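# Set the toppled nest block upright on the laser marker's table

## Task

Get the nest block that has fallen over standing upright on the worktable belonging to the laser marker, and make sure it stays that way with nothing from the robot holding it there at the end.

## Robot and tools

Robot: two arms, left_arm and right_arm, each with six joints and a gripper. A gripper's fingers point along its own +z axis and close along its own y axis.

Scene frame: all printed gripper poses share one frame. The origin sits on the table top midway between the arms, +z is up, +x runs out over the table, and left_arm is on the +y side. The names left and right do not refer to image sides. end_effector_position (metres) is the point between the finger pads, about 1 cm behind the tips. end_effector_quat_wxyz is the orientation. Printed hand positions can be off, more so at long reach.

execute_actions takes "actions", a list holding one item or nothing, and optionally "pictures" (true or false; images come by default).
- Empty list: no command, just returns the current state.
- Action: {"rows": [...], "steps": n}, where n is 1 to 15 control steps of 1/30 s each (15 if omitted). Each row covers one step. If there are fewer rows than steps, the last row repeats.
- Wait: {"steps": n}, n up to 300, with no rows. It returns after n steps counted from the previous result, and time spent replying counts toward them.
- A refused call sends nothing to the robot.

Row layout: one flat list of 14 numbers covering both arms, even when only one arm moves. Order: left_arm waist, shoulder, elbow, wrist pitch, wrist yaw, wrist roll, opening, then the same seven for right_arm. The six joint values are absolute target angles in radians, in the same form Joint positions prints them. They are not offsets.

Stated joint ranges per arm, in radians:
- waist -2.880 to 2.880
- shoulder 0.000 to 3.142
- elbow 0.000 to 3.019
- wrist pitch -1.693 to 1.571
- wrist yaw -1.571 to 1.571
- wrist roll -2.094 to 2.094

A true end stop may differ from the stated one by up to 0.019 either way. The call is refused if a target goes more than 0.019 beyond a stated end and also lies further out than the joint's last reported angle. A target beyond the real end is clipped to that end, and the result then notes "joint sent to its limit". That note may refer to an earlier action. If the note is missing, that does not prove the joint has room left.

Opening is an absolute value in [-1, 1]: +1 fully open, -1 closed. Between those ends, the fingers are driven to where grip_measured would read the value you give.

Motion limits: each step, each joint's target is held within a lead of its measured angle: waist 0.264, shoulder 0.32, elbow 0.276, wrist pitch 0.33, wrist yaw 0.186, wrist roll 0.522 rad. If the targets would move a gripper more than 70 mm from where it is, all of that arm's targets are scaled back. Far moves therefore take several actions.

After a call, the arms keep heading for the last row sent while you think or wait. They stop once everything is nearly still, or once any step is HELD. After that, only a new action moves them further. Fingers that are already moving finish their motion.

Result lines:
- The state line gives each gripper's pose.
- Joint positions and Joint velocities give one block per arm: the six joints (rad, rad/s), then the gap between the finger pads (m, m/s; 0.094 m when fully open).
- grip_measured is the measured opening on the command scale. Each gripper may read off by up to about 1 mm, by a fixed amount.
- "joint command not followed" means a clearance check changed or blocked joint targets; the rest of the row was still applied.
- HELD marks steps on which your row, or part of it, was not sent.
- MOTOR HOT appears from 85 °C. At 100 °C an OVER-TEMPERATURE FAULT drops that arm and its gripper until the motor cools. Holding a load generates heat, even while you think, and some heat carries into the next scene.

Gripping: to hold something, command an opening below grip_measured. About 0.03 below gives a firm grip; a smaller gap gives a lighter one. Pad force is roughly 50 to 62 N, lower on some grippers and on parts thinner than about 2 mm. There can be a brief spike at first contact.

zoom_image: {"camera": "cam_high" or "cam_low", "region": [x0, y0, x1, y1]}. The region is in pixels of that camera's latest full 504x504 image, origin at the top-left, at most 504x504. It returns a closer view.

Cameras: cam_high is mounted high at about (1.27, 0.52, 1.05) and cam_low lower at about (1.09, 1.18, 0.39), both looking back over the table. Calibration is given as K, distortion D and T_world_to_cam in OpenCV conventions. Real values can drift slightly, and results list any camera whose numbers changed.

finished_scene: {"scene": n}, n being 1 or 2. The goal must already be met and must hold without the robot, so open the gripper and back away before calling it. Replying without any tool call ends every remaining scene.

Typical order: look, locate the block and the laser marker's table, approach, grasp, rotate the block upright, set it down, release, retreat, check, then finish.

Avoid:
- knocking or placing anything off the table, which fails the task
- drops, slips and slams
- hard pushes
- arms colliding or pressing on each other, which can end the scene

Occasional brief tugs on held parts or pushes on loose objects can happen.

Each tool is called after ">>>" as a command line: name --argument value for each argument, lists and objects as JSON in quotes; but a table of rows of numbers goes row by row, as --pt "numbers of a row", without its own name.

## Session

>>> execute_actions --actions '[]'

Scene clock: 0.00 s of 4200.00 s.
left_arm: end_effector_position=(+0.0202, +0.4967, +0.2217) grip_measured=+1.000 end_effector_quat_wxyz=(+0.232, -0.191, +0.943, +0.143) | right_arm: end_effector_position=(+0.5861, -0.7227, +0.2776) grip_measured=+1.000 end_effector_quat_wxyz=(-0.365, -0.448, -0.518, +0.631)
Joint positions: left_arm=[ 1.459  0.475  0.666 -1.369  0.398  1.105  0.094] | right_arm=[-0.663  2.057  1.563  0.697  1.257 -0.526  0.094]
Joint velocities: left_arm=[-0.005 -0.015 -0.007  0.007 -0.081  0.037  0.   ] | right_arm=[-0.005 -0.005 -0.017 -0.002 -0.037 -0.007  0.   ]
Motor temperatures (°C, as the motors report them): left_arm=[25 27 26 25 24 26] | right_arm=[26 25 28 27 25 23]

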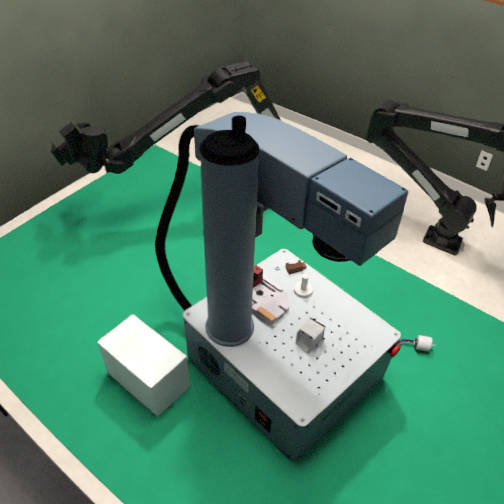

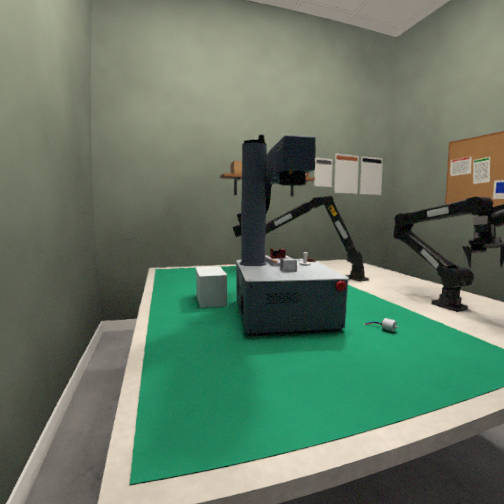

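>>> zoom_image --camera "cam_high" --region '[240, 250, 400, 410]'

Region (240, 250, 400, 410) of cam_high's 504x504 image, scaled by 3.150, with more detail than that image has.

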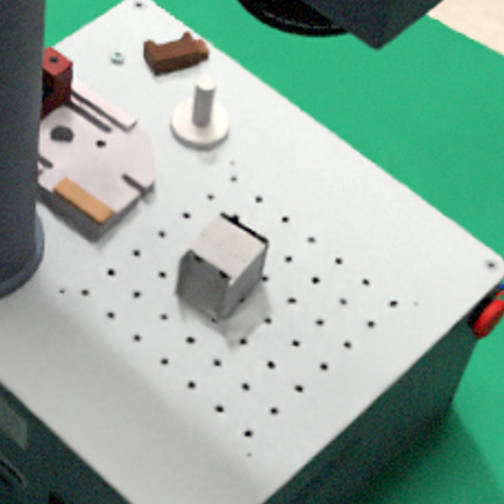

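>>> execute_actions --actions '[{"rows":[[-0.17,1.5,1.5,-1.2,0,0.13,1,-0.663,2.057,1.563,0.697,1.257,-0.526,1]],"steps":15}]' --pictures false

>>> execute_actions --actions '[{"steps":90}]' --pictures false

Scene clock: 9.60 s of 4200.00 s.
left_arm: end_effector_position=(+0.1875, +0.6435, +0.2746) grip_measured=+1.000 end_effector_quat_wxyz=(+0.129, -0.253, +0.953, +0.102) | right_arm: end_effector_position=(+0.5861, -0.7227, +0.2776) grip_measured=+1.000 end_effector_quat_wxyz=(-0.365, -0.448, -0.518, +0.631)
Joint positions: left_arm=[ 0.835  1.179  1.181 -1.243  0.01   0.439  0.094] | right_arm=[-0.663  2.057  1.563  0.697  1.257 -0.526  0.094]
Joint velocities: left_arm=[-1.148  1.353  0.93   0.017 -0.051 -0.784  0.   ] | right_arm=[-0.005 -0.015  0.007  0.017 -0.007 -0.037  0.   ]
Motor temperatures (°C, as the motors report them): left_arm=[25 27 28 25 24 26] | right_arm=[26 26 30 27 25 23]
Steps of this call (steps 1 to 90: nothing new was sent; then 6.10 s passed at rest; steps 91 to 105: all 15 steps of this action). Readings (joint positions):
91: left_arm=[1.448 0.485 0.674 -1.364 0.354 1.069] | right_arm=[-0.663 2.057 1.563 0.697 1.257 -0.526]
92: left_arm=[1.413 0.514 0.695 -1.351 0.297 1.016] | right_arm=[-0.663 2.057 1.563 0.697 1.257 -0.526]
94: left_arm=[1.319 0.608 0.764 -1.319 0.193 0.913] | right_arm=[-0.663 2.057 1.563 0.697 1.257 -0.526]
98: left_arm=[1.128 0.828 0.926 -1.272 0.052 0.712] | right_arm=[-0.663 2.057 1.563 0.697 1.257 -0.526]
105: the state above

Scene clock: 12.60 s of 4200.00 s.
left_arm: end_effector_position=(+0.4732, +0.2942, +0.2749) grip_measured=+1.000 end_effector_quat_wxyz=(+0.167, +0.089, +0.982, +0.008) | right_arm: end_effector_position=(+0.5861, -0.7227, +0.2776) grip_measured=+1.000 end_effector_quat_wxyz=(-0.365, -0.448, -0.518, +0.631)
Joint positions: left_arm=[-0.166  1.479  1.462 -1.217  0.002  0.14   0.094] | right_arm=[-0.663  2.057  1.563  0.697  1.257 -0.526  0.094]
Joint velocities: left_arm=[ 0.005 -0.005  0.012 -0.012  0.037  0.007  0.   ] | right_arm=[-0.015 -0.015 -0.032 -0.012 -0.007  0.066  0.   ]
Motor temperatures (°C, as the motors report them): left_arm=[25 27 29 25 24 26] | right_arm=[26 27 30 27 25 23]
Steps of this call (steps 1 to 60: the robot went on to your last target; steps 61 to 90: nothing new was sent). Readings (joint positions):
1: left_arm=[0.797 1.224 1.213 -1.241 0.009 0.415] | right_arm=[-0.663 2.057 1.562 0.697 1.257 -0.526]
2: left_arm=[0.760 1.267 1.244 -1.240 0.007 0.392] | right_arm=[-0.663 2.057 1.562 0.697 1.257 -0.526]
4: left_arm=[0.684 1.344 1.301 -1.236 0.005 0.349] | right_arm=[-0.663 2.057 1.562 0.697 1.257 -0.526]
8: left_arm=[0.520 1.442 1.370 -1.226 0.003 0.280] | right_arm=[-0.663 2.057 1.563 0.697 1.257 -0.526]
90: the state above
All arms were judged still, so your last target was given up. Only a new action makes them travel on or press farther. Fingers that are still opening or closing keep moving.

>>> execute_actions --actions '[{"rows":[[-0.2,2.1,2.2,-1.33,0,0.13,1,-0.663,2.057,1.563,0.697,1.257,-0.526,1]],"steps":15}]' --pictures false

>>> execute_actions --actions '[{"steps":40}]'

Scene clock: 16.47 s of 4200.00 s.
left_arm: end_effector_position=(+0.6820, +0.2670, +0.2070) grip_measured=+1.000 end_effector_quat_wxyz=(+0.154, +0.102, +0.983, +0.005) | right_arm: end_effector_position=(+0.5861, -0.7227, +0.2776) grip_measured=+1.000 end_effector_quat_wxyz=(-0.365, -0.448, -0.518, +0.631)
Joint positions: left_arm=[-0.192  2.099  2.145 -1.307  0.002  0.14   0.094] | right_arm=[-0.663  2.057  1.563  0.697  1.257 -0.526  0.094]
Joint velocities: left_arm=[-0.044  0.327  0.012 -0.012  0.022 -0.007  0.   ] | right_arm=[ 0.005 -0.005 -0.002  0.002 -0.007 -0.007  0.   ]
Motor temperatures (°C, as the motors report them): left_arm=[25 27 29 25 24 26] | right_arm=[26 27 30 27 25 23]
Steps of this call (steps 1 to 90: nothing new was sent; then 0.37 s passed at rest; steps 91 to 105: all 15 steps of this action). Readings (joint positions):
91: left_arm=[-0.166 1.492 1.476 -1.231 0.002 0.140] | right_arm=[-0.663 2.057 1.562 0.697 1.257 -0.526]
92: left_arm=[-0.168 1.521 1.519 -1.259 0.002 0.140] | right_arm=[-0.663 2.057 1.563 0.697 1.257 -0.526]
94: left_arm=[-0.173 1.607 1.626 -1.279 0.002 0.140] | right_arm=[-0.663 2.057 1.562 0.697 1.257 -0.526]
98: left_arm=[-0.183 1.797 1.826 -1.288 0.002 0.140] | right_arm=[-0.663 2.057 1.563 0.697 1.257 -0.526]
105: the state above

Scene clock: 17.80 s of 4200.00 s.
left_arm: end_effector_position=(+0.6837, +0.2657, +0.2079) grip_measured=+1.000 end_effector_quat_wxyz=(+0.155, +0.102, +0.983, +0.005) | right_arm: end_effector_position=(+0.5861, -0.7227, +0.2776) grip_measured=+1.000 end_effector_quat_wxyz=(-0.365, -0.448, -0.518, +0.631)
Joint positions: left_arm=[-0.193  2.105  2.158 -1.312  0.002  0.14   0.094] | right_arm=[-0.663  2.057  1.563  0.697  1.257 -0.526  0.094]
Joint velocities: left_arm=[-0.015 -0.024 -0.012  0.002  0.051  0.022  0.   ] | right_arm=[-0.005 -0.005  0.002  0.007  0.007 -0.051  0.   ]
Motor temperatures (°C, as the motors report them): left_arm=[25 28 30 25 24 26] | right_arm=[26 27 31 27 25 23]
Steps of this call (steps 1 to 30: the robot went on to your last target; steps 31 to 40: nothing new was sent). Readings (joint positions):
1: left_arm=[-0.193 2.108 2.145 -1.309 0.002 0.140] | right_arm=[-0.663 2.057 1.562 0.697 1.257 -0.526]
2: left_arm=[-0.193 2.112 2.148 -1.312 0.002 0.140] | right_arm=[-0.663 2.057 1.563 0.697 1.257 -0.526]
4: left_arm=[-0.192 2.109 2.154 -1.312 0.002 0.140] | right_arm=[-0.663 2.057 1.563 0.697 1.257 -0.526]
8: left_arm=[-0.193 2.105 2.158 -1.312 0.002 0.140] | right_arm=[-0.663 2.057 1.563 0.697 1.257 -0.526]
40: the state above
All arms were judged still, so your last target was given up. Only a new action makes them travel on or press farther. Fingers that are still opening or closing keep moving.

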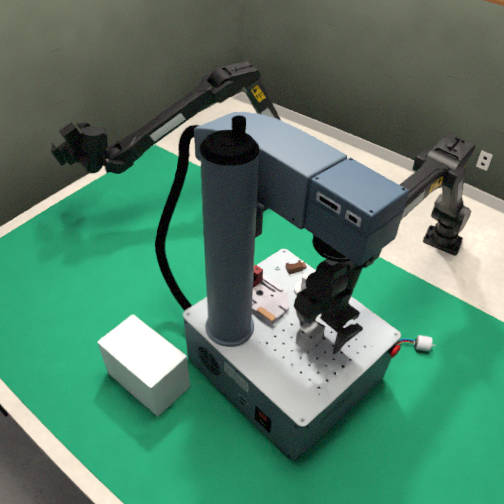

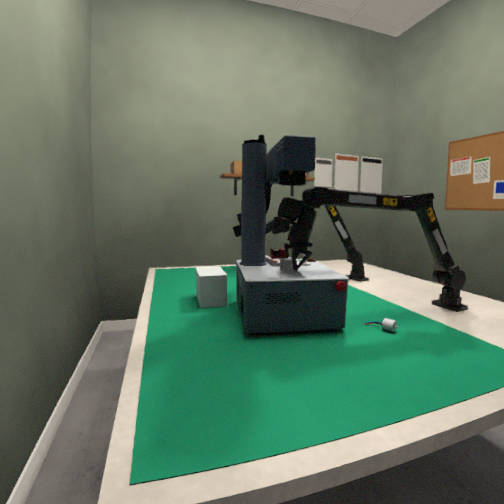

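Too low/close; lift a bit and look.

>>> execute_actions --actions '[{"rows":[[-0.2,2.02,2.16,-1.33,0,0.13,1,-0.663,2.057,1.563,0.697,1.257,-0.526,1]],"steps":15}]'

>>> zoom_image --camera "cam_high" --region '[240, 250, 400, 410]'

>>> zoom_image --camera "cam_low" --region '[230, 180, 350, 300]'

Scene clock: 22.80 s of 4200.00 s.
left_arm: end_effector_position=(+0.6737, +0.2664, +0.2496) grip_measured=+1.000 end_effector_quat_wxyz=(+0.178, +0.102, +0.979, +0.005) | right_arm: end_effector_position=(+0.5861, -0.7227, +0.2776) grip_measured=+1.000 end_effector_quat_wxyz=(-0.365, -0.448, -0.518, +0.631)
Joint positions: left_arm=[-0.193  2.04   2.152 -1.324  0.002  0.14   0.094] | right_arm=[-0.663  2.057  1.563  0.697  1.257 -0.526  0.094]
Joint velocities: left_arm=[-0.005 -0.015  0.007 -0.007  0.007 -0.022  0.   ] | right_arm=[ 0.005 -0.024  0.002 -0.007 -0.007 -0.007  0.   ]
Motor temperatures (°C, as the motors report them): left_arm=[25 28 30 25 24 26] | right_arm=[26 27 31 27 25 23]
Steps of this call (steps 1 to 90: nothing new was sent; then 1.50 s passed at rest; steps 91 to 105: all 15 steps of this action). Readings (joint positions):
91: left_arm=[-0.193 2.102 2.158 -1.312 0.002 0.140] | right_arm=[-0.663 2.057 1.562 0.697 1.257 -0.526]
92: left_arm=[-0.193 2.098 2.155 -1.314 0.002 0.140] | right_arm=[-0.663 2.057 1.563 0.697 1.257 -0.526]
94: left_arm=[-0.193 2.083 2.155 -1.314 0.002 0.140] | right_arm=[-0.663 2.057 1.562 0.697 1.257 -0.526]
98: left_arm=[-0.193 2.041 2.153 -1.319 0.002 0.140] | right_arm=[-0.663 2.057 1.563 0.697 1.257 -0.526]
105: the state above

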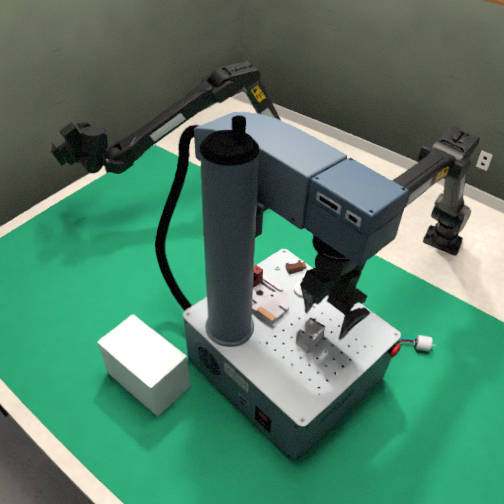

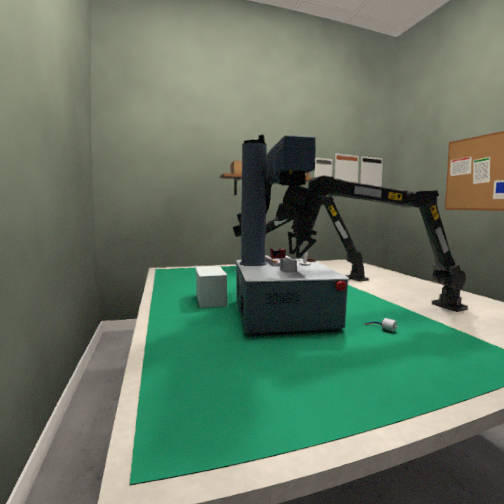

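Region (240, 250, 400, 410) of cam_high's 504x504 image, scaled by 3.150, with more detail than that image has.

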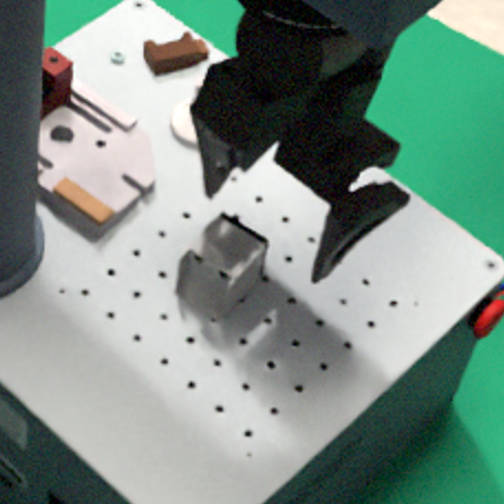

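Region (230, 180, 350, 300) of cam_low's 504x504 image, scaled by 4.200, with more detail than that image has.

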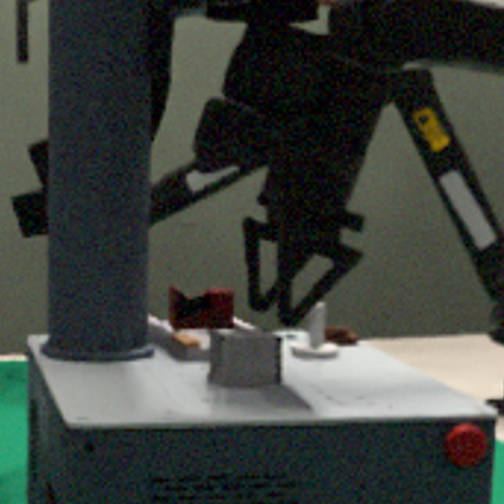

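>>> execute_actions --actions '[{"rows":[[-0.235,2.1,2.27,-1.4,0,0.13,1,-0.663,2.057,1.563,0.697,1.257,-0.526,1]],"steps":15}]' --pictures false

>>> execute_actions --actions '[{"steps":15}]'

>>> zoom_image --camera "cam_high" --region '[240, 250, 400, 410]'

Scene clock: 28.60 s of 4200.00 s.
left_arm: end_effector_position=(+0.6713, +0.2361, +0.2500) grip_measured=+1.000 end_effector_quat_wxyz=(+0.162, +0.123, +0.979, +0.002) | right_arm: end_effector_position=(+0.5861, -0.7227, +0.2776) grip_measured=+1.000 end_effector_quat_wxyz=(-0.365, -0.448, -0.518, +0.631)
Joint positions: left_arm=[-0.235  2.071  2.21  -1.385  0.002  0.139  0.094] | right_arm=[-0.663  2.057  1.563  0.697  1.257 -0.526  0.094]
Joint velocities: left_arm=[-0.015 -0.005 -0.002 -0.017 -0.037 -0.007  0.   ] | right_arm=[ 0.005 -0.015  0.002  0.022 -0.022 -0.081  0.   ]
Motor temperatures (°C, as the motors report them): left_arm=[25 29 30 25 24 26] | right_arm=[26 28 31 27 25 23]
Steps of this call (steps 1 to 15: the robot went on to your last target; steps 16 to 90: nothing new was sent; then 2.30 s passed at rest; steps 91 to 105: all 15 steps of this action). Readings (joint positions):
91: left_arm=[-0.195 2.043 2.160 -1.335 0.002 0.140] | right_arm=[-0.663 2.057 1.563 0.697 1.257 -0.526]
92: left_arm=[-0.196 2.052 2.177 -1.357 0.002 0.139] | right_arm=[-0.663 2.057 1.563 0.697 1.257 -0.526]
94: left_arm=[-0.204 2.066 2.202 -1.376 0.002 0.139] | right_arm=[-0.663 2.057 1.563 0.697 1.257 -0.526]
98: left_arm=[-0.224 2.071 2.210 -1.383 0.002 0.139] | right_arm=[-0.663 2.057 1.563 0.697 1.257 -0.526]
105: the state above

Scene clock: 29.10 s of 4200.00 s.
left_arm: end_effector_position=(+0.6713, +0.2361, +0.2500) grip_measured=+1.000 end_effector_quat_wxyz=(+0.162, +0.123, +0.979, +0.002) | right_arm: end_effector_position=(+0.5861, -0.7227, +0.2776) grip_measured=+1.000 end_effector_quat_wxyz=(-0.365, -0.448, -0.518, +0.631)
Joint positions: left_arm=[-0.235  2.071  2.21  -1.385  0.002  0.139  0.094] | right_arm=[-0.663  2.057  1.563  0.697  1.257 -0.526  0.094]
Joint velocities: left_arm=[-0.015  0.005 -0.022  0.002  0.007  0.007  0.   ] | right_arm=[0.005 0.005 0.022 0.002 0.007 0.022 0.   ]
Motor temperatures (°C, as the motors report them): left_arm=[25 29 30 25 24 26] | right_arm=[26 28 31 27 25 23]
Steps of this call (steps 1 to 15: the robot went on to your last target). Readings (joint positions):
1: left_arm=[-0.235 2.071 2.210 -1.385 0.002 0.139] | right_arm=[-0.663 2.057 1.563 0.697 1.257 -0.526]
2: left_arm=[-0.235 2.071 2.210 -1.385 0.002 0.139] | right_arm=[-0.663 2.057 1.562 0.697 1.257 -0.526]
4: left_arm=[-0.235 2.071 2.210 -1.385 0.002 0.139] | right_arm=[-0.663 2.057 1.563 0.697 1.257 -0.526]
8: left_arm=[-0.235 2.071 2.210 -1.385 0.002 0.139] | right_arm=[-0.663 2.057 1.562 0.697 1.257 -0.526]
15: the state above
All arms were judged still, so your last target was given up. Only a new action makes them travel on or press farther. Fingers that are still opening or closing keep moving.

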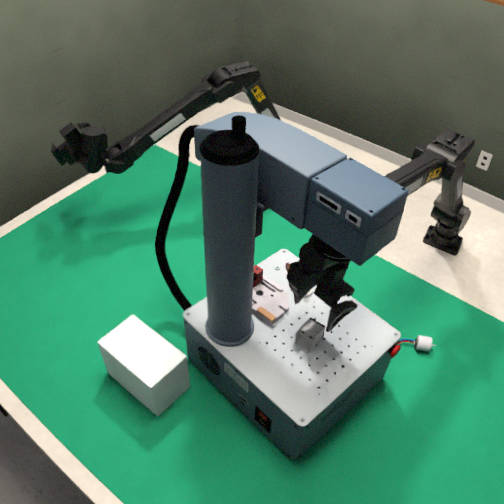

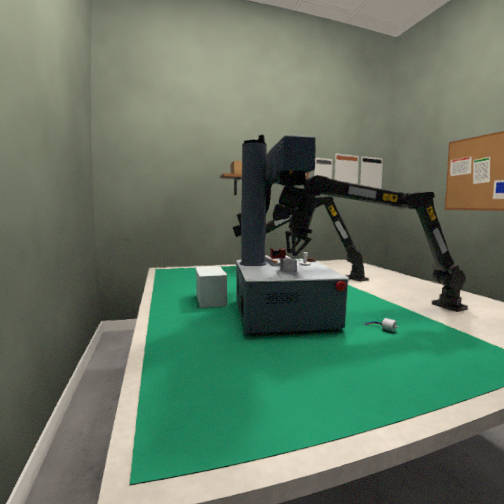

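Region (240, 250, 400, 410) of cam_high's 504x504 image, scaled by 3.150, with more detail than that image has.

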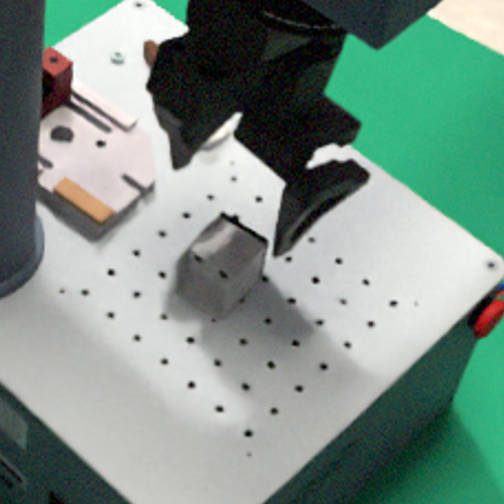

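>>> execute_actions --actions '[{"rows":[[-0.225,2.15,2.33,-1.42,0,0.13,1,-0.663,2.057,1.563,0.697,1.257,-0.526,1]],"steps":15}]' --pictures false

>>> execute_actions --actions '[{"steps":15}]'

>>> zoom_image --camera "cam_high" --region '[240, 250, 400, 410]'

Scene clock: 33.63 s of 4200.00 s.
left_arm: end_effector_position=(+0.6842, +0.2360, +0.2497) grip_measured=+1.000 end_effector_quat_wxyz=(+0.165, +0.122, +0.979, +0.002) | right_arm: end_effector_position=(+0.5861, -0.7227, +0.2776) grip_measured=+1.000 end_effector_quat_wxyz=(-0.365, -0.448, -0.518, +0.631)
Joint positions: left_arm=[-0.233  2.115  2.28  -1.404  0.002  0.139  0.094] | right_arm=[-0.663  2.057  1.563  0.697  1.257 -0.526  0.094]
Joint velocities: left_arm=[-0.005 -0.015 -0.007  0.002  0.051  0.007  0.   ] | right_arm=[ 0.005  0.005  0.007  0.007  0.037 -0.037  0.   ]
Motor temperatures (°C, as the motors report them): left_arm=[25 29 31 25 24 26] | right_arm=[26 28 31 27 25 23]
Steps of this call (steps 1 to 90: nothing new was sent; then 1.03 s passed at rest; steps 91 to 105: all 15 steps of this action). Readings (joint positions):
91: left_arm=[-0.235 2.075 2.218 -1.391 0.002 0.139] | right_arm=[-0.663 2.057 1.563 0.697 1.257 -0.526]
92: left_arm=[-0.235 2.087 2.237 -1.401 0.002 0.139] | right_arm=[-0.663 2.057 1.563 0.697 1.257 -0.526]
94: left_arm=[-0.235 2.107 2.268 -1.404 0.002 0.139] | right_arm=[-0.663 2.057 1.563 0.697 1.257 -0.526]
98: left_arm=[-0.234 2.115 2.277 -1.404 0.002 0.139] | right_arm=[-0.663 2.057 1.563 0.697 1.257 -0.526]
105: the state above

Scene clock: 34.13 s of 4200.00 s.
left_arm: end_effector_position=(+0.6842, +0.2360, +0.2497) grip_measured=+1.000 end_effector_quat_wxyz=(+0.165, +0.122, +0.979, +0.002) | right_arm: end_effector_position=(+0.5861, -0.7227, +0.2776) grip_measured=+1.000 end_effector_quat_wxyz=(-0.365, -0.448, -0.518, +0.631)
Joint positions: left_arm=[-0.233  2.115  2.28  -1.404  0.002  0.139  0.094] | right_arm=[-0.663  2.057  1.563  0.697  1.257 -0.526  0.094]
Joint velocities: left_arm=[-0.015 -0.015 -0.007 -0.017  0.007  0.037  0.   ] | right_arm=[-0.005 -0.015  0.017 -0.002 -0.007 -0.022  0.   ]
Motor temperatures (°C, as the motors report them): left_arm=[25 29 31 25 24 26] | right_arm=[26 28 31 27 25 23]
Steps of this call (steps 1 to 15: the robot went on to your last target). Readings (joint positions):
1: left_arm=[-0.233 2.115 2.280 -1.404 0.002 0.139] | right_arm=[-0.663 2.057 1.563 0.697 1.257 -0.526]
2: left_arm=[-0.233 2.115 2.280 -1.404 0.002 0.139] | right_arm=[-0.663 2.057 1.563 0.697 1.257 -0.526]
4: left_arm=[-0.233 2.115 2.280 -1.404 0.002 0.139] | right_arm=[-0.663 2.057 1.563 0.697 1.257 -0.526]
8: left_arm=[-0.233 2.115 2.280 -1.404 0.002 0.139] | right_arm=[-0.663 2.057 1.563 0.697 1.257 -0.526]
15: the state above
All arms were judged still, so your last target was given up. Only a new action makes them travel on or press farther. Fingers that are still opening or closing keep moving.

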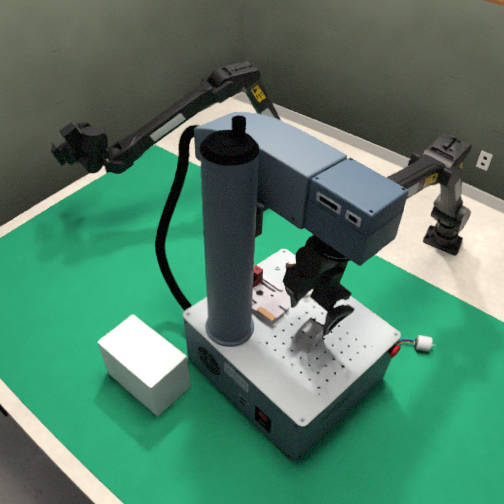

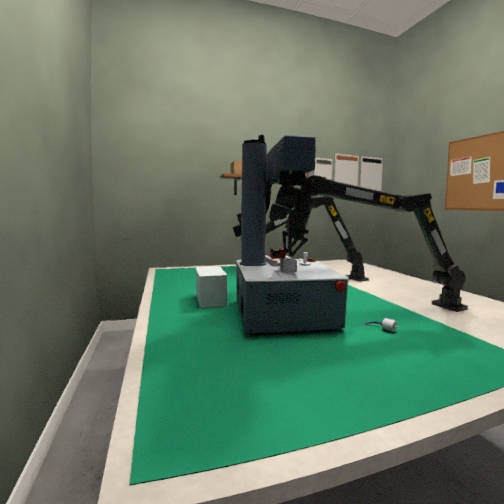

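Region (240, 250, 400, 410) of cam_high's 504x504 image, scaled by 3.150, with more detail than that image has.

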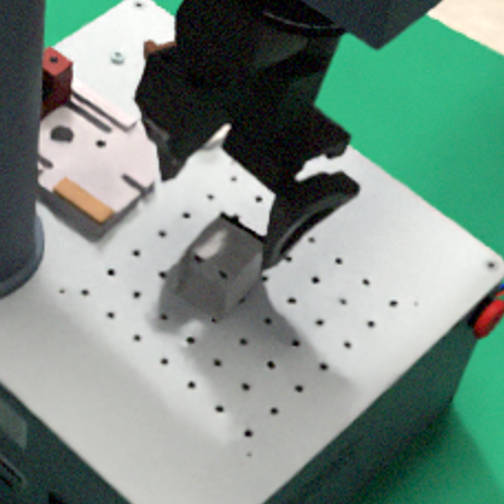

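>>> execute_actions --actions '[{"rows":[[-0.233,2.22,2.36,-1.42,0,0.13,1,-0.663,2.057,1.563,0.697,1.257,-0.526,1]],"steps":15}]' --pictures false

>>> execute_actions --actions '[{"steps":15}]'

>>> zoom_image --camera "cam_high" --region '[240, 250, 400, 410]'

Scene clock: 38.07 s of 4200.00 s.
left_arm: end_effector_position=(+0.6905, +0.2354, +0.2481) grip_measured=+1.000 end_effector_quat_wxyz=(+0.167, +0.122, +0.978, +0.002) | right_arm: end_effector_position=(+0.5861, -0.7227, +0.2776) grip_measured=+1.000 end_effector_quat_wxyz=(-0.365, -0.448, -0.518, +0.631)
Joint positions: left_arm=[-0.233  2.136  2.311 -1.41   0.001  0.139  0.094] | right_arm=[-0.663  2.057  1.563  0.697  1.257 -0.526  0.094]
Joint velocities: left_arm=[-0.015  0.015  0.012  0.002  0.007 -0.066  0.   ] | right_arm=[-0.005 -0.005 -0.012 -0.002  0.037 -0.007  0.   ]
Motor temperatures (°C, as the motors report them): left_arm=[25 29 32 25 24 26] | right_arm=[26 28 31 27 25 23]
Steps of this call (steps 1 to 90: nothing new was sent; then 0.43 s passed at rest; steps 91 to 105: all 15 steps of this action). Readings (joint positions):
91: left_arm=[-0.233 2.119 2.284 -1.406 0.002 0.139] | right_arm=[-0.663 2.057 1.563 0.697 1.257 -0.526]
92: left_arm=[-0.233 2.129 2.299 -1.408 0.002 0.139] | right_arm=[-0.663 2.057 1.563 0.697 1.257 -0.526]
94: left_arm=[-0.233 2.136 2.311 -1.410 0.001 0.139] | right_arm=[-0.663 2.057 1.562 0.697 1.257 -0.526]
98: left_arm=[-0.233 2.136 2.311 -1.410 0.001 0.139] | right_arm=[-0.663 2.057 1.563 0.697 1.257 -0.526]
105: the state above

Scene clock: 38.57 s of 4200.00 s.
left_arm: end_effector_position=(+0.6905, +0.2354, +0.2481) grip_measured=+1.000 end_effector_quat_wxyz=(+0.167, +0.122, +0.978, +0.002) | right_arm: end_effector_position=(+0.5861, -0.7226, +0.2775) grip_measured=+1.000 end_effector_quat_wxyz=(-0.365, -0.448, -0.518, +0.631)
Joint positions: left_arm=[-0.233  2.136  2.311 -1.41   0.001  0.139  0.094] | right_arm=[-0.663  2.057  1.562  0.697  1.257 -0.526  0.094]
Joint velocities: left_arm=[ 0.005  0.015 -0.017 -0.027 -0.037  0.037  0.   ] | right_arm=[-0.015  0.015 -0.007 -0.007 -0.022 -0.051  0.   ]
Motor temperatures (°C, as the motors report them): left_arm=[25 29 32 25 24 26] | right_arm=[26 28 31 27 25 23]
Steps of this call (steps 1 to 15: the robot went on to your last target). Readings (joint positions):
1: left_arm=[-0.233 2.136 2.311 -1.410 0.001 0.139] | right_arm=[-0.663 2.057 1.563 0.697 1.257 -0.526]
2: left_arm=[-0.233 2.136 2.311 -1.410 0.001 0.139] | right_arm=[-0.663 2.057 1.562 0.697 1.257 -0.526]
4: left_arm=[-0.233 2.136 2.311 -1.410 0.001 0.139] | right_arm=[-0.663 2.057 1.563 0.697 1.257 -0.526]
8: left_arm=[-0.233 2.136 2.311 -1.410 0.001 0.139] | right_arm=[-0.663 2.057 1.562 0.697 1.257 -0.526]
15: the state above
All arms were judged still, so your last target was given up. Only a new action makes them travel on or press farther. Fingers that are still opening or closing keep moving.

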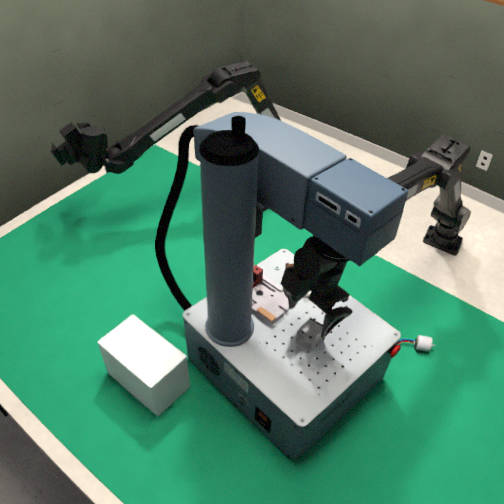

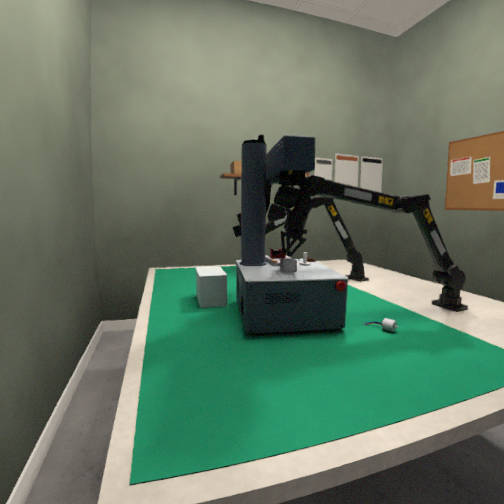

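Region (240, 250, 400, 410) of cam_high's 504x504 image, scaled by 3.150, with more detail than that image has.

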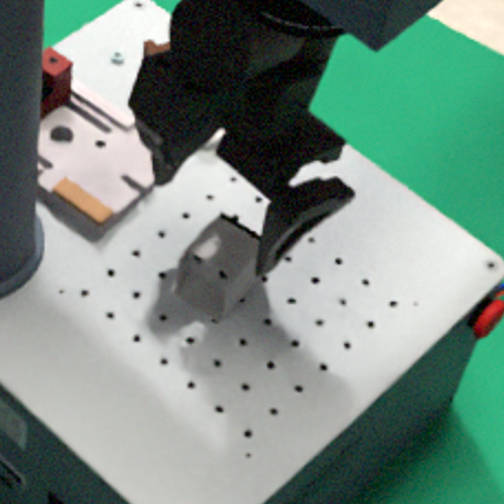

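>>> execute_actions --actions '[{"rows":[[-0.233,2.2,2.3,-1.68,0,0.13,1,-0.663,2.057,1.563,0.697,1.257,-0.526,1]],"steps":15}]' --pictures false

>>> execute_actions --actions '[{"steps":15}]'

>>> zoom_image --camera "cam_high" --region '[240, 250, 400, 410]'

>>> zoom_image --camera "cam_low" --region '[230, 180, 350, 300]'

Scene clock: 49.03 s of 4200.00 s.
left_arm: end_effector_position=(+0.6301, +0.2420, +0.2351) grip_measured=+1.000 end_effector_quat_wxyz=(+0.041, +0.123, +0.992, -0.000) | right_arm: end_effector_position=(+0.5861, -0.7227, +0.2776) grip_measured=+1.000 end_effector_quat_wxyz=(-0.365, -0.448, -0.518, +0.631)
Joint positions: left_arm=[-0.233  2.136  2.311 -1.663  0.001  0.139  0.094] | right_arm=[-0.663  2.057  1.563  0.697  1.257 -0.526  0.094]
Joint velocities: left_arm=[-0.005  0.005  0.002 -0.012  0.037  0.007  0.   ] | right_arm=[-0.005  0.015 -0.002 -0.002 -0.037 -0.022  0.   ]
Motor temperatures (°C, as the motors report them): left_arm=[25 29 32 25 24 26] | right_arm=[26 28 31 27 25 23]
Steps of this call (steps 1 to 90: nothing new was sent; then 6.97 s passed at rest; steps 91 to 105: all 15 steps of this action). Readings (joint positions):
91: left_arm=[-0.233 2.136 2.311 -1.443 0.001 0.139] | right_arm=[-0.663 2.057 1.563 0.697 1.257 -0.526]
92: left_arm=[-0.233 2.136 2.311 -1.520 0.001 0.139] | right_arm=[-0.663 2.057 1.562 0.697 1.257 -0.526]
94: left_arm=[-0.233 2.136 2.311 -1.621 0.001 0.139] | right_arm=[-0.663 2.057 1.563 0.697 1.257 -0.526]
98: left_arm=[-0.233 2.136 2.311 -1.660 0.001 0.139] | right_arm=[-0.663 2.057 1.562 0.697 1.257 -0.526]
105: the state above

Scene clock: 49.53 s of 4200.00 s.
left_arm: end_effector_position=(+0.6301, +0.2420, +0.2351) grip_measured=+1.000 end_effector_quat_wxyz=(+0.041, +0.123, +0.992, -0.000) | right_arm: end_effector_position=(+0.5861, -0.7227, +0.2776) grip_measured=+1.000 end_effector_quat_wxyz=(-0.365, -0.448, -0.518, +0.631)
Joint positions: left_arm=[-0.233  2.136  2.311 -1.663  0.001  0.139  0.094] | right_arm=[-0.663  2.057  1.563  0.697  1.257 -0.526  0.094]
Joint velocities: left_arm=[-0.015  0.005 -0.007 -0.022 -0.051 -0.007  0.   ] | right_arm=[-0.005 -0.015 -0.007  0.012 -0.007  0.007  0.   ]
Motor temperatures (°C, as the motors report them): left_arm=[25 29 32 25 24 26] | right_arm=[26 28 31 27 25 23]
Steps of this call (steps 1 to 15: the robot went on to your last target). Readings (joint positions):
1: left_arm=[-0.233 2.136 2.311 -1.663 0.001 0.139] | right_arm=[-0.663 2.057 1.563 0.697 1.257 -0.526]
2: left_arm=[-0.233 2.136 2.311 -1.663 0.001 0.139] | right_arm=[-0.663 2.057 1.563 0.697 1.257 -0.526]
4: left_arm=[-0.233 2.136 2.311 -1.663 0.001 0.139] | right_arm=[-0.663 2.057 1.562 0.697 1.257 -0.526]
8: left_arm=[-0.233 2.136 2.311 -1.663 0.001 0.139] | right_arm=[-0.663 2.057 1.563 0.697 1.257 -0.526]
15: the state above
All arms were judged still, so your last target was given up. Only a new action makes them travel on or press farther. Fingers that are still opening or closing keep moving.

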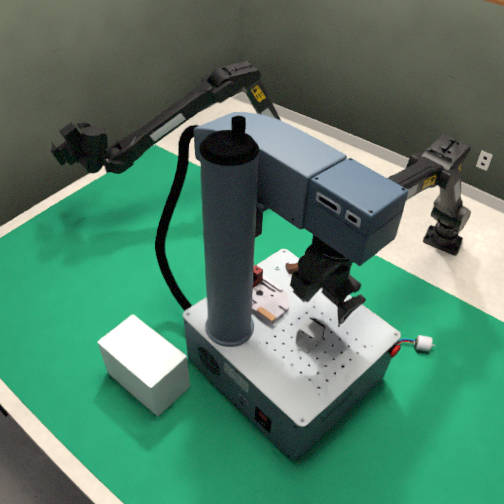

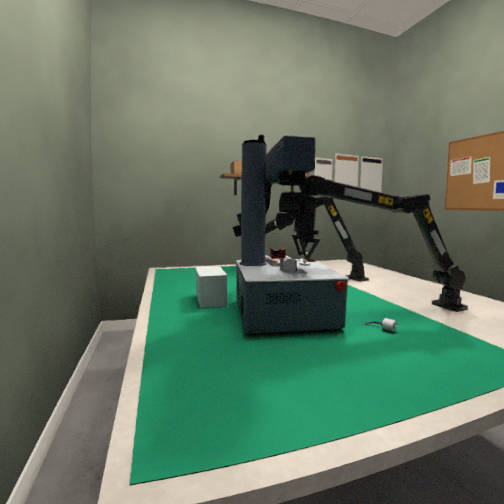

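Region (240, 250, 400, 410) of cam_high's 504x504 image, scaled by 3.150, with more detail than that image has.

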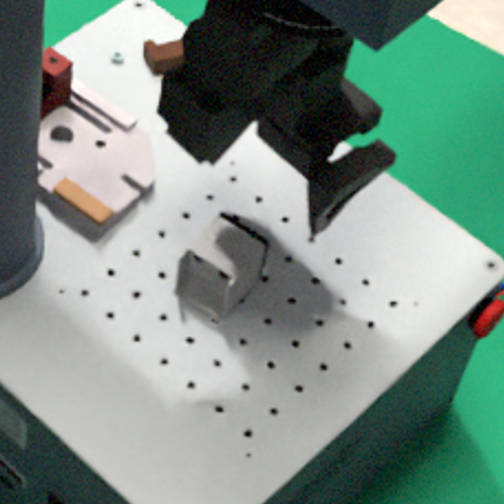

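Region (230, 180, 350, 300) of cam_low's 504x504 image, scaled by 4.200, with more detail than that image has.

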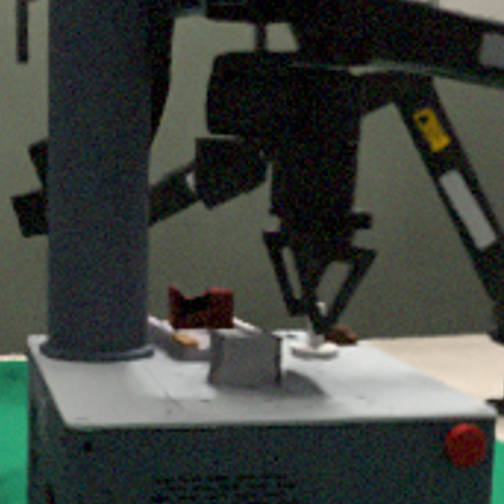

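>>> execute_actions --actions '[{"rows":[[-0.233,2.05,2.3,-1.66,0,0.13,1,-0.663,2.057,1.563,0.697,1.257,-0.526,1]],"steps":10}]' --pictures false

>>> execute_actions --actions '[{"rows":[[-0.233,2.25,2.5,-1.66,0,0.13,1,-0.663,2.057,1.563,0.697,1.257,-0.526,1]],"steps":15}]'

Scene clock: 55.47 s of 4200.00 s.
left_arm: end_effector_position=(+0.6205, +0.2430, +0.2599) grip_measured=+1.000 end_effector_quat_wxyz=(+0.056, +0.123, +0.991, +0.000) | right_arm: end_effector_position=(+0.5861, -0.7227, +0.2776) grip_measured=+1.000 end_effector_quat_wxyz=(-0.365, -0.448, -0.518, +0.631)
Joint positions: left_arm=[-0.233  2.085  2.289 -1.663  0.001  0.139  0.094] | right_arm=[-0.663  2.057  1.563  0.697  1.257 -0.526  0.094]
Joint velocities: left_arm=[-0.005 -0.015 -0.017 -0.007 -0.007  0.022  0.   ] | right_arm=[ 0.005 -0.024 -0.017  0.002 -0.007 -0.037  0.   ]
Motor temperatures (°C, as the motors report them): left_arm=[25 29 31 25 24 26] | right_arm=[26 28 31 27 25 23]
Steps of this call (steps 1 to 90: nothing new was sent; then 2.60 s passed at rest; steps 91 to 100: all 10 steps of this action). Readings (joint positions):
91: left_arm=[-0.233 2.129 2.310 -1.663 0.001 0.139] | right_arm=[-0.663 2.057 1.563 0.697 1.257 -0.526]
92: left_arm=[-0.233 2.124 2.303 -1.663 0.001 0.139] | right_arm=[-0.663 2.057 1.562 0.697 1.257 -0.526]
94: left_arm=[-0.233 2.108 2.300 -1.663 0.001 0.139] | right_arm=[-0.663 2.057 1.562 0.697 1.257 -0.526]
98: left_arm=[-0.233 2.085 2.289 -1.663 0.001 0.139] | right_arm=[-0.663 2.057 1.563 0.697 1.257 -0.526]
100: the state above

Scene clock: 55.97 s of 4200.00 s.
left_arm: end_effector_position=(+0.6337, +0.2416, +0.2583) grip_measured=+1.000 end_effector_quat_wxyz=(+0.061, +0.123, +0.991, +0.000) | right_arm: end_effector_position=(+0.5861, -0.7227, +0.2776) grip_measured=+1.000 end_effector_quat_wxyz=(-0.365, -0.448, -0.518, +0.631)
Joint positions: left_arm=[-0.233  2.13   2.36  -1.679  0.001  0.139  0.094] | right_arm=[-0.663  2.057  1.563  0.697  1.257 -0.526  0.094]
Joint velocities: left_arm=[-0.005  0.005 -0.022  0.002 -0.095 -0.037  0.   ] | right_arm=[-0.005 -0.005  0.002 -0.017  0.022  0.007  0.   ]
Motor temperatures (°C, as the motors report them): left_arm=[25 29 32 25 24 26] | right_arm=[26 28 31 27 25 23]
Steps of this call (steps 1 to 15: all 15 steps of this action). Readings (joint positions):
1: left_arm=[-0.233 2.097 2.306 -1.669 0.001 0.139] | right_arm=[-0.663 2.057 1.562 0.697 1.257 -0.526]
2: left_arm=[-0.233 2.110 2.327 -1.673 0.001 0.139] | right_arm=[-0.663 2.057 1.562 0.697 1.257 -0.526]
4: left_arm=[-0.233 2.127 2.356 -1.679 0.001 0.139] | right_arm=[-0.663 2.057 1.563 0.697 1.257 -0.526]
8: left_arm=[-0.233 2.130 2.360 -1.679 0.001 0.139] | right_arm=[-0.663 2.057 1.563 0.697 1.257 -0.526]
15: the state above

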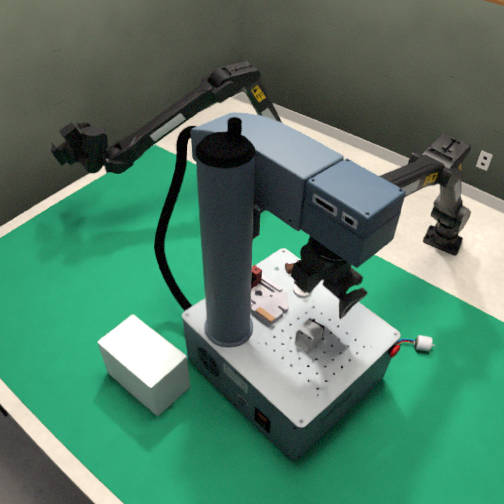

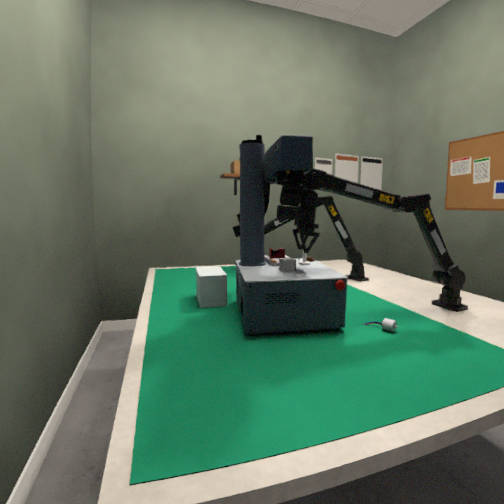

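>>> execute_actions --actions '[{"rows":[[-0.233,1.95,1.95,-1.3,0,0.13,1,-0.663,2.057,1.563,0.697,1.257,-0.526,1]],"steps":15}]' --pictures false

>>> execute_actions --actions '[{"rows":[[-0.233,2.1,2.17,-1.33,0,0.13,1,-0.663,2.057,1.563,0.697,1.257,-0.526,1]],"steps":15}]' --pictures false

>>> execute_actions --actions '[{"steps":15}]'

>>> zoom_image --camera "cam_high" --region '[240, 250, 400, 410]'

Scene clock: 63.40 s of 4200.00 s.
left_arm: end_effector_position=(+0.6218, +0.2429, +0.2216) grip_measured=+1.000 end_effector_quat_wxyz=(+0.128, +0.122, +0.984, +0.001) | right_arm: end_effector_position=(+0.5861, -0.7227, +0.2776) grip_measured=+1.000 end_effector_quat_wxyz=(-0.365, -0.448, -0.518, +0.631)
Joint positions: left_arm=[-0.233  1.951  1.958 -1.32   0.001  0.139  0.094] | right_arm=[-0.663  2.057  1.563  0.697  1.257 -0.526  0.094]
Joint velocities: left_arm=[ 0.005  0.005  0.017  0.012 -0.095 -0.066  0.   ] | right_arm=[-0.015  0.005 -0.002 -0.012 -0.007 -0.007  0.   ]
Motor temperatures (°C, as the motors report them): left_arm=[25 29 36 25 24 26] | right_arm=[26 29 31 27 25 23]
Steps of this call (steps 1 to 15: the robot went on to your last target; steps 16 to 90: nothing new was sent; then 3.93 s passed at rest; steps 91 to 105: all 15 steps of this action). Readings (joint positions):
91: left_arm=[-0.233 2.108 2.310 -1.627 0.001 0.139] | right_arm=[-0.663 2.057 1.562 0.697 1.257 -0.526]
92: left_arm=[-0.233 2.059 2.205 -1.511 0.001 0.139] | right_arm=[-0.663 2.057 1.563 0.697 1.257 -0.526]
94: left_arm=[-0.233 1.984 2.041 -1.381 0.001 0.139] | right_arm=[-0.663 2.057 1.563 0.697 1.257 -0.526]
98: left_arm=[-0.233 1.951 1.960 -1.336 0.001 0.139] | right_arm=[-0.663 2.057 1.563 0.697 1.257 -0.526]
105: the state above

Scene clock: 63.90 s of 4200.00 s.
left_arm: end_effector_position=(+0.6695, +0.2377, +0.2247) grip_measured=+1.000 end_effector_quat_wxyz=(+0.156, +0.122, +0.980, +0.002) | right_arm: end_effector_position=(+0.5861, -0.7227, +0.2776) grip_measured=+1.000 end_effector_quat_wxyz=(-0.365, -0.448, -0.518, +0.631)
Joint positions: left_arm=[-0.233  2.065  2.136 -1.329  0.001  0.139  0.094] | right_arm=[-0.663  2.057  1.563  0.697  1.257 -0.526  0.094]
Joint velocities: left_arm=[-0.015 -0.015 -0.027  0.002 -0.007 -0.007  0.   ] | right_arm=[-0.005  0.005  0.002  0.002  0.007  0.066  0.   ]
Motor temperatures (°C, as the motors report them): left_arm=[25 29 35 25 24 26] | right_arm=[26 29 31 27 25 23]
Steps of this call (steps 1 to 15: all 15 steps of this action). Readings (joint positions):
1: left_arm=[-0.233 1.960 1.975 -1.326 0.001 0.139] | right_arm=[-0.663 2.057 1.563 0.697 1.257 -0.526]
2: left_arm=[-0.233 1.985 2.025 -1.332 0.001 0.139] | right_arm=[-0.663 2.057 1.563 0.697 1.257 -0.526]
4: left_arm=[-0.233 2.034 2.115 -1.330 0.001 0.139] | right_arm=[-0.663 2.057 1.563 0.697 1.257 -0.526]
8: left_arm=[-0.233 2.059 2.136 -1.329 0.001 0.139] | right_arm=[-0.663 2.057 1.563 0.697 1.257 -0.526]
15: the state above

Scene clock: 64.40 s of 4200.00 s.
left_arm: end_effector_position=(+0.6695, +0.2377, +0.2247) grip_measured=+1.000 end_effector_quat_wxyz=(+0.156, +0.122, +0.980, +0.002) | right_arm: end_effector_position=(+0.5861, -0.7227, +0.2776) grip_measured=+1.000 end_effector_quat_wxyz=(-0.365, -0.448, -0.518, +0.631)
Joint positions: left_arm=[-0.233  2.065  2.136 -1.329  0.001  0.139  0.094] | right_arm=[-0.663  2.057  1.563  0.697  1.257 -0.526  0.094]
Joint velocities: left_arm=[-0.005 -0.005 -0.002 -0.022 -0.037  0.037  0.   ] | right_arm=[-0.005 -0.005  0.012 -0.012  0.022  0.066  0.   ]
Motor temperatures (°C, as the motors report them): left_arm=[25 29 35 25 24 26] | right_arm=[26 29 31 27 25 23]
Steps of this call (steps 1 to 15: the robot went on to your last target). Readings (joint positions):
1: left_arm=[-0.233 2.065 2.136 -1.329 0.001 0.139] | right_arm=[-0.663 2.057 1.563 0.697 1.257 -0.526]
2: left_arm=[-0.233 2.065 2.136 -1.329 0.001 0.139] | right_arm=[-0.663 2.057 1.563 0.697 1.257 -0.526]
4: left_arm=[-0.233 2.065 2.136 -1.329 0.001 0.139] | right_arm=[-0.663 2.057 1.563 0.697 1.257 -0.526]
8: left_arm=[-0.233 2.065 2.136 -1.329 0.001 0.139] | right_arm=[-0.663 2.057 1.563 0.697 1.257 -0.526]
15: the state above
All arms were judged still, so your last target was given up. Only a new action makes them travel on or press farther. Fingers that are still opening or closing keep moving.

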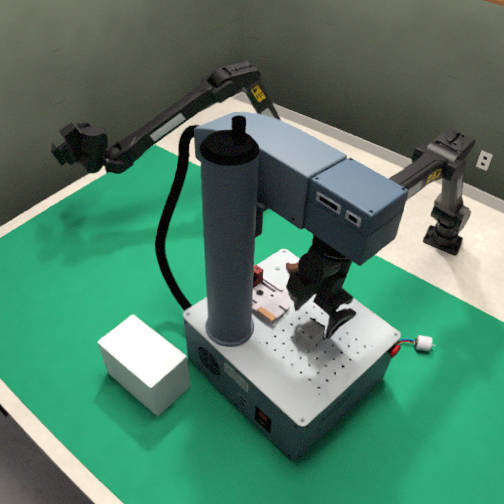

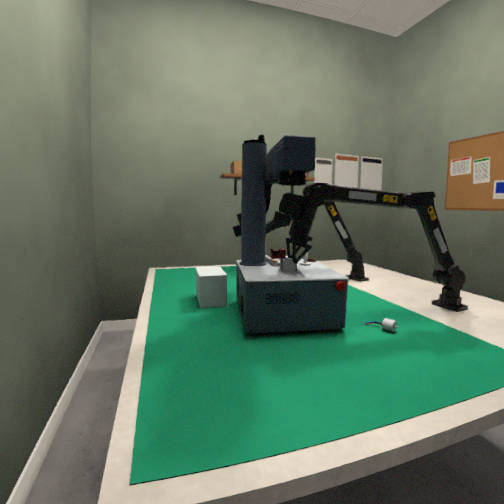

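Region (240, 250, 400, 410) of cam_high's 504x504 image, scaled by 3.150, with more detail than that image has.

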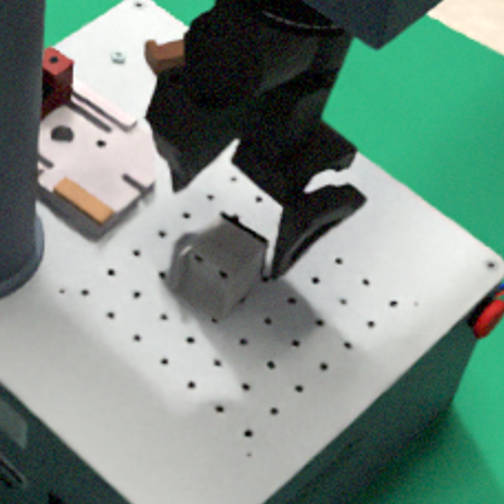

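>>> execute_actions --actions '[{"rows":[[-0.233,2.19,2.25,-1.27,0,0.13,1,-0.663,2.057,1.563,0.697,1.257,-0.526,1]],"steps":15}]' --pictures false

>>> execute_actions --actions '[{"steps":15}]'

>>> zoom_image --camera "cam_high" --region '[240, 250, 400, 410]'

Scene clock: 69.33 s of 4200.00 s.
left_arm: end_effector_position=(+0.7036, +0.2342, +0.1977) grip_measured=+1.000 end_effector_quat_wxyz=(+0.170, +0.121, +0.978, +0.002) | right_arm: end_effector_position=(+0.5861, -0.7227, +0.2776) grip_measured=+1.000 end_effector_quat_wxyz=(-0.365, -0.448, -0.518, +0.631)
Joint positions: left_arm=[-0.233  2.159  2.215 -1.285  0.002  0.139  0.094] | right_arm=[-0.663  2.057  1.563  0.697  1.257 -0.526  0.094]
Joint velocities: left_arm=[-0.015 -0.024 -0.012  0.012  0.022  0.007  0.   ] | right_arm=[ 0.005 -0.015  0.007 -0.002 -0.022  0.007  0.   ]
Motor temperatures (°C, as the motors report them): left_arm=[25 29 35 25 24 26] | right_arm=[26 29 31 27 25 23]
Steps of this call (steps 1 to 90: nothing new was sent; then 1.43 s passed at rest; steps 91 to 105: all 15 steps of this action). Readings (joint positions):
91: left_arm=[-0.233 2.071 2.144 -1.328 0.001 0.139] | right_arm=[-0.663 2.057 1.563 0.697 1.257 -0.526]
92: left_arm=[-0.233 2.085 2.169 -1.321 0.001 0.139] | right_arm=[-0.663 2.057 1.563 0.697 1.257 -0.526]
94: left_arm=[-0.233 2.114 2.208 -1.295 0.001 0.139] | right_arm=[-0.663 2.057 1.562 0.697 1.257 -0.526]
98: left_arm=[-0.233 2.144 2.215 -1.285 0.001 0.139] | right_arm=[-0.663 2.057 1.563 0.697 1.257 -0.526]
105: the state above

Scene clock: 69.83 s of 4200.00 s.
left_arm: end_effector_position=(+0.7036, +0.2342, +0.1977) grip_measured=+1.000 end_effector_quat_wxyz=(+0.170, +0.121, +0.978, +0.002) | right_arm: end_effector_position=(+0.5861, -0.7227, +0.2776) grip_measured=+1.000 end_effector_quat_wxyz=(-0.365, -0.448, -0.518, +0.631)
Joint positions: left_arm=[-0.233  2.159  2.215 -1.285  0.002  0.139  0.094] | right_arm=[-0.663  2.057  1.563  0.697  1.257 -0.526  0.094]
Joint velocities: left_arm=[ 0.015 -0.015 -0.022 -0.007 -0.007  0.007  0.   ] | right_arm=[-0.005 -0.005  0.002 -0.007 -0.022 -0.037  0.   ]
Motor temperatures (°C, as the motors report them): left_arm=[25 29 35 25 24 26] | right_arm=[26 29 31 27 25 23]
Steps of this call (steps 1 to 15: the robot went on to your last target). Readings (joint positions):
1: left_arm=[-0.233 2.159 2.215 -1.285 0.002 0.139] | right_arm=[-0.663 2.057 1.563 0.697 1.257 -0.526]
2: left_arm=[-0.233 2.159 2.215 -1.285 0.002 0.139] | right_arm=[-0.663 2.057 1.563 0.697 1.257 -0.526]
4: left_arm=[-0.233 2.159 2.215 -1.285 0.002 0.139] | right_arm=[-0.663 2.057 1.563 0.697 1.257 -0.526]
8: left_arm=[-0.233 2.159 2.215 -1.285 0.002 0.139] | right_arm=[-0.663 2.057 1.563 0.697 1.257 -0.526]
15: the state above
All arms were judged still, so your last target was given up. Only a new action makes them travel on or press farther. Fingers that are still opening or closing keep moving.

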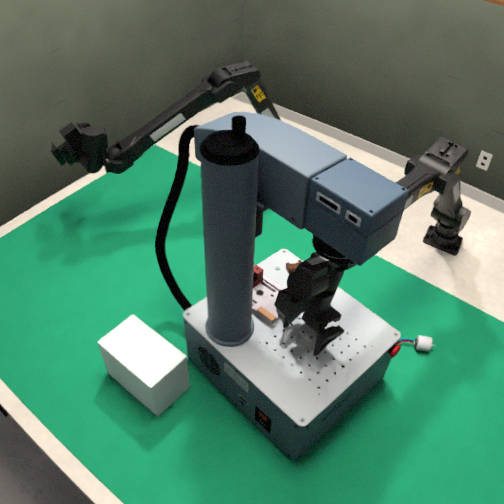

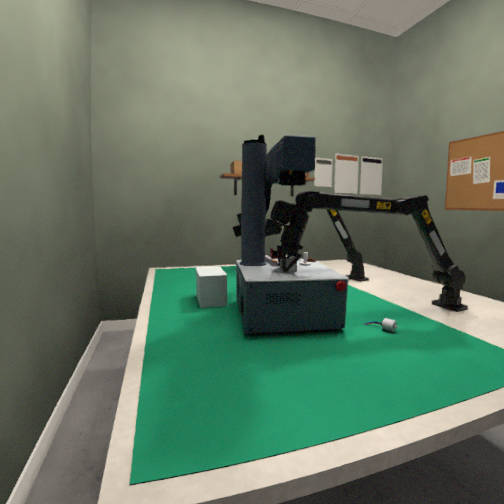

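Region (240, 250, 400, 410) of cam_high's 504x504 image, scaled by 3.150, with more detail than that image has.

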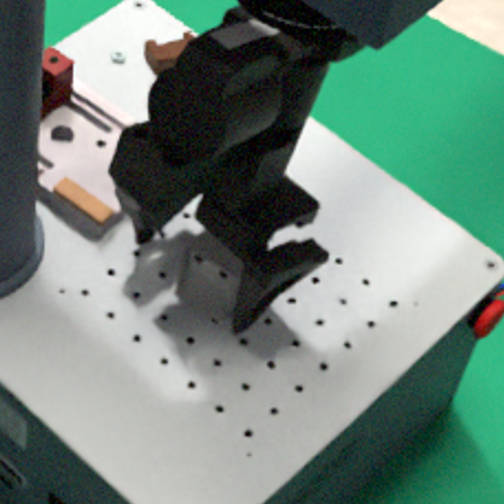

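>>> execute_actions --actions '[{"rows":[[-0.233,2.159,2.215,-1.285,0,0.13,-0.6,-0.663,2.057,1.563,0.697,1.257,-0.526,1]],"steps":15}]' --pictures false

Scene clock: 72.60 s of 4200.00 s.
left_arm: end_effector_position=(+0.7036, +0.2344, +0.1977) grip_measured=-0.154 end_effector_quat_wxyz=(+0.170, +0.121, +0.978, +0.002) | right_arm: end_effector_position=(+0.5861, -0.7227, +0.2776) grip_measured=+1.000 end_effector_quat_wxyz=(-0.365, -0.448, -0.518, +0.631)
Joint positions: left_arm=[-0.233  2.159  2.215 -1.285  0.001  0.138  0.04 ] | right_arm=[-0.663  2.057  1.563  0.697  1.257 -0.526  0.094]
Joint velocities: left_arm=[-0.005 -0.005  0.002 -0.017 -0.007  0.051  0.001] | right_arm=[-0.024 -0.024  0.012 -0.012  0.037  0.007  0.   ]
Motor temperatures (°C, as the motors report them): left_arm=[25 30 34 25 24 26] | right_arm=[26 29 31 27 25 23]
Steps of this call (steps 1 to 68: nothing new was sent; steps 69 to 83: all 15 steps of this action). Readings (joint positions):
69: left_arm=[-0.233 2.159 2.215 -1.285 0.002 0.139] | right_arm=[-0.663 2.057 1.563 0.697 1.257 -0.526]
70: left_arm=[-0.233 2.159 2.215 -1.285 0.002 0.139] | right_arm=[-0.663 2.057 1.563 0.697 1.257 -0.526]
72: left_arm=[-0.233 2.159 2.215 -1.285 -0.000 0.139] | right_arm=[-0.663 2.057 1.563 0.697 1.257 -0.526]
76: left_arm=[-0.233 2.159 2.215 -1.285 0.001 0.138] | right_arm=[-0.663 2.057 1.563 0.697 1.257 -0.526]
83: the state above


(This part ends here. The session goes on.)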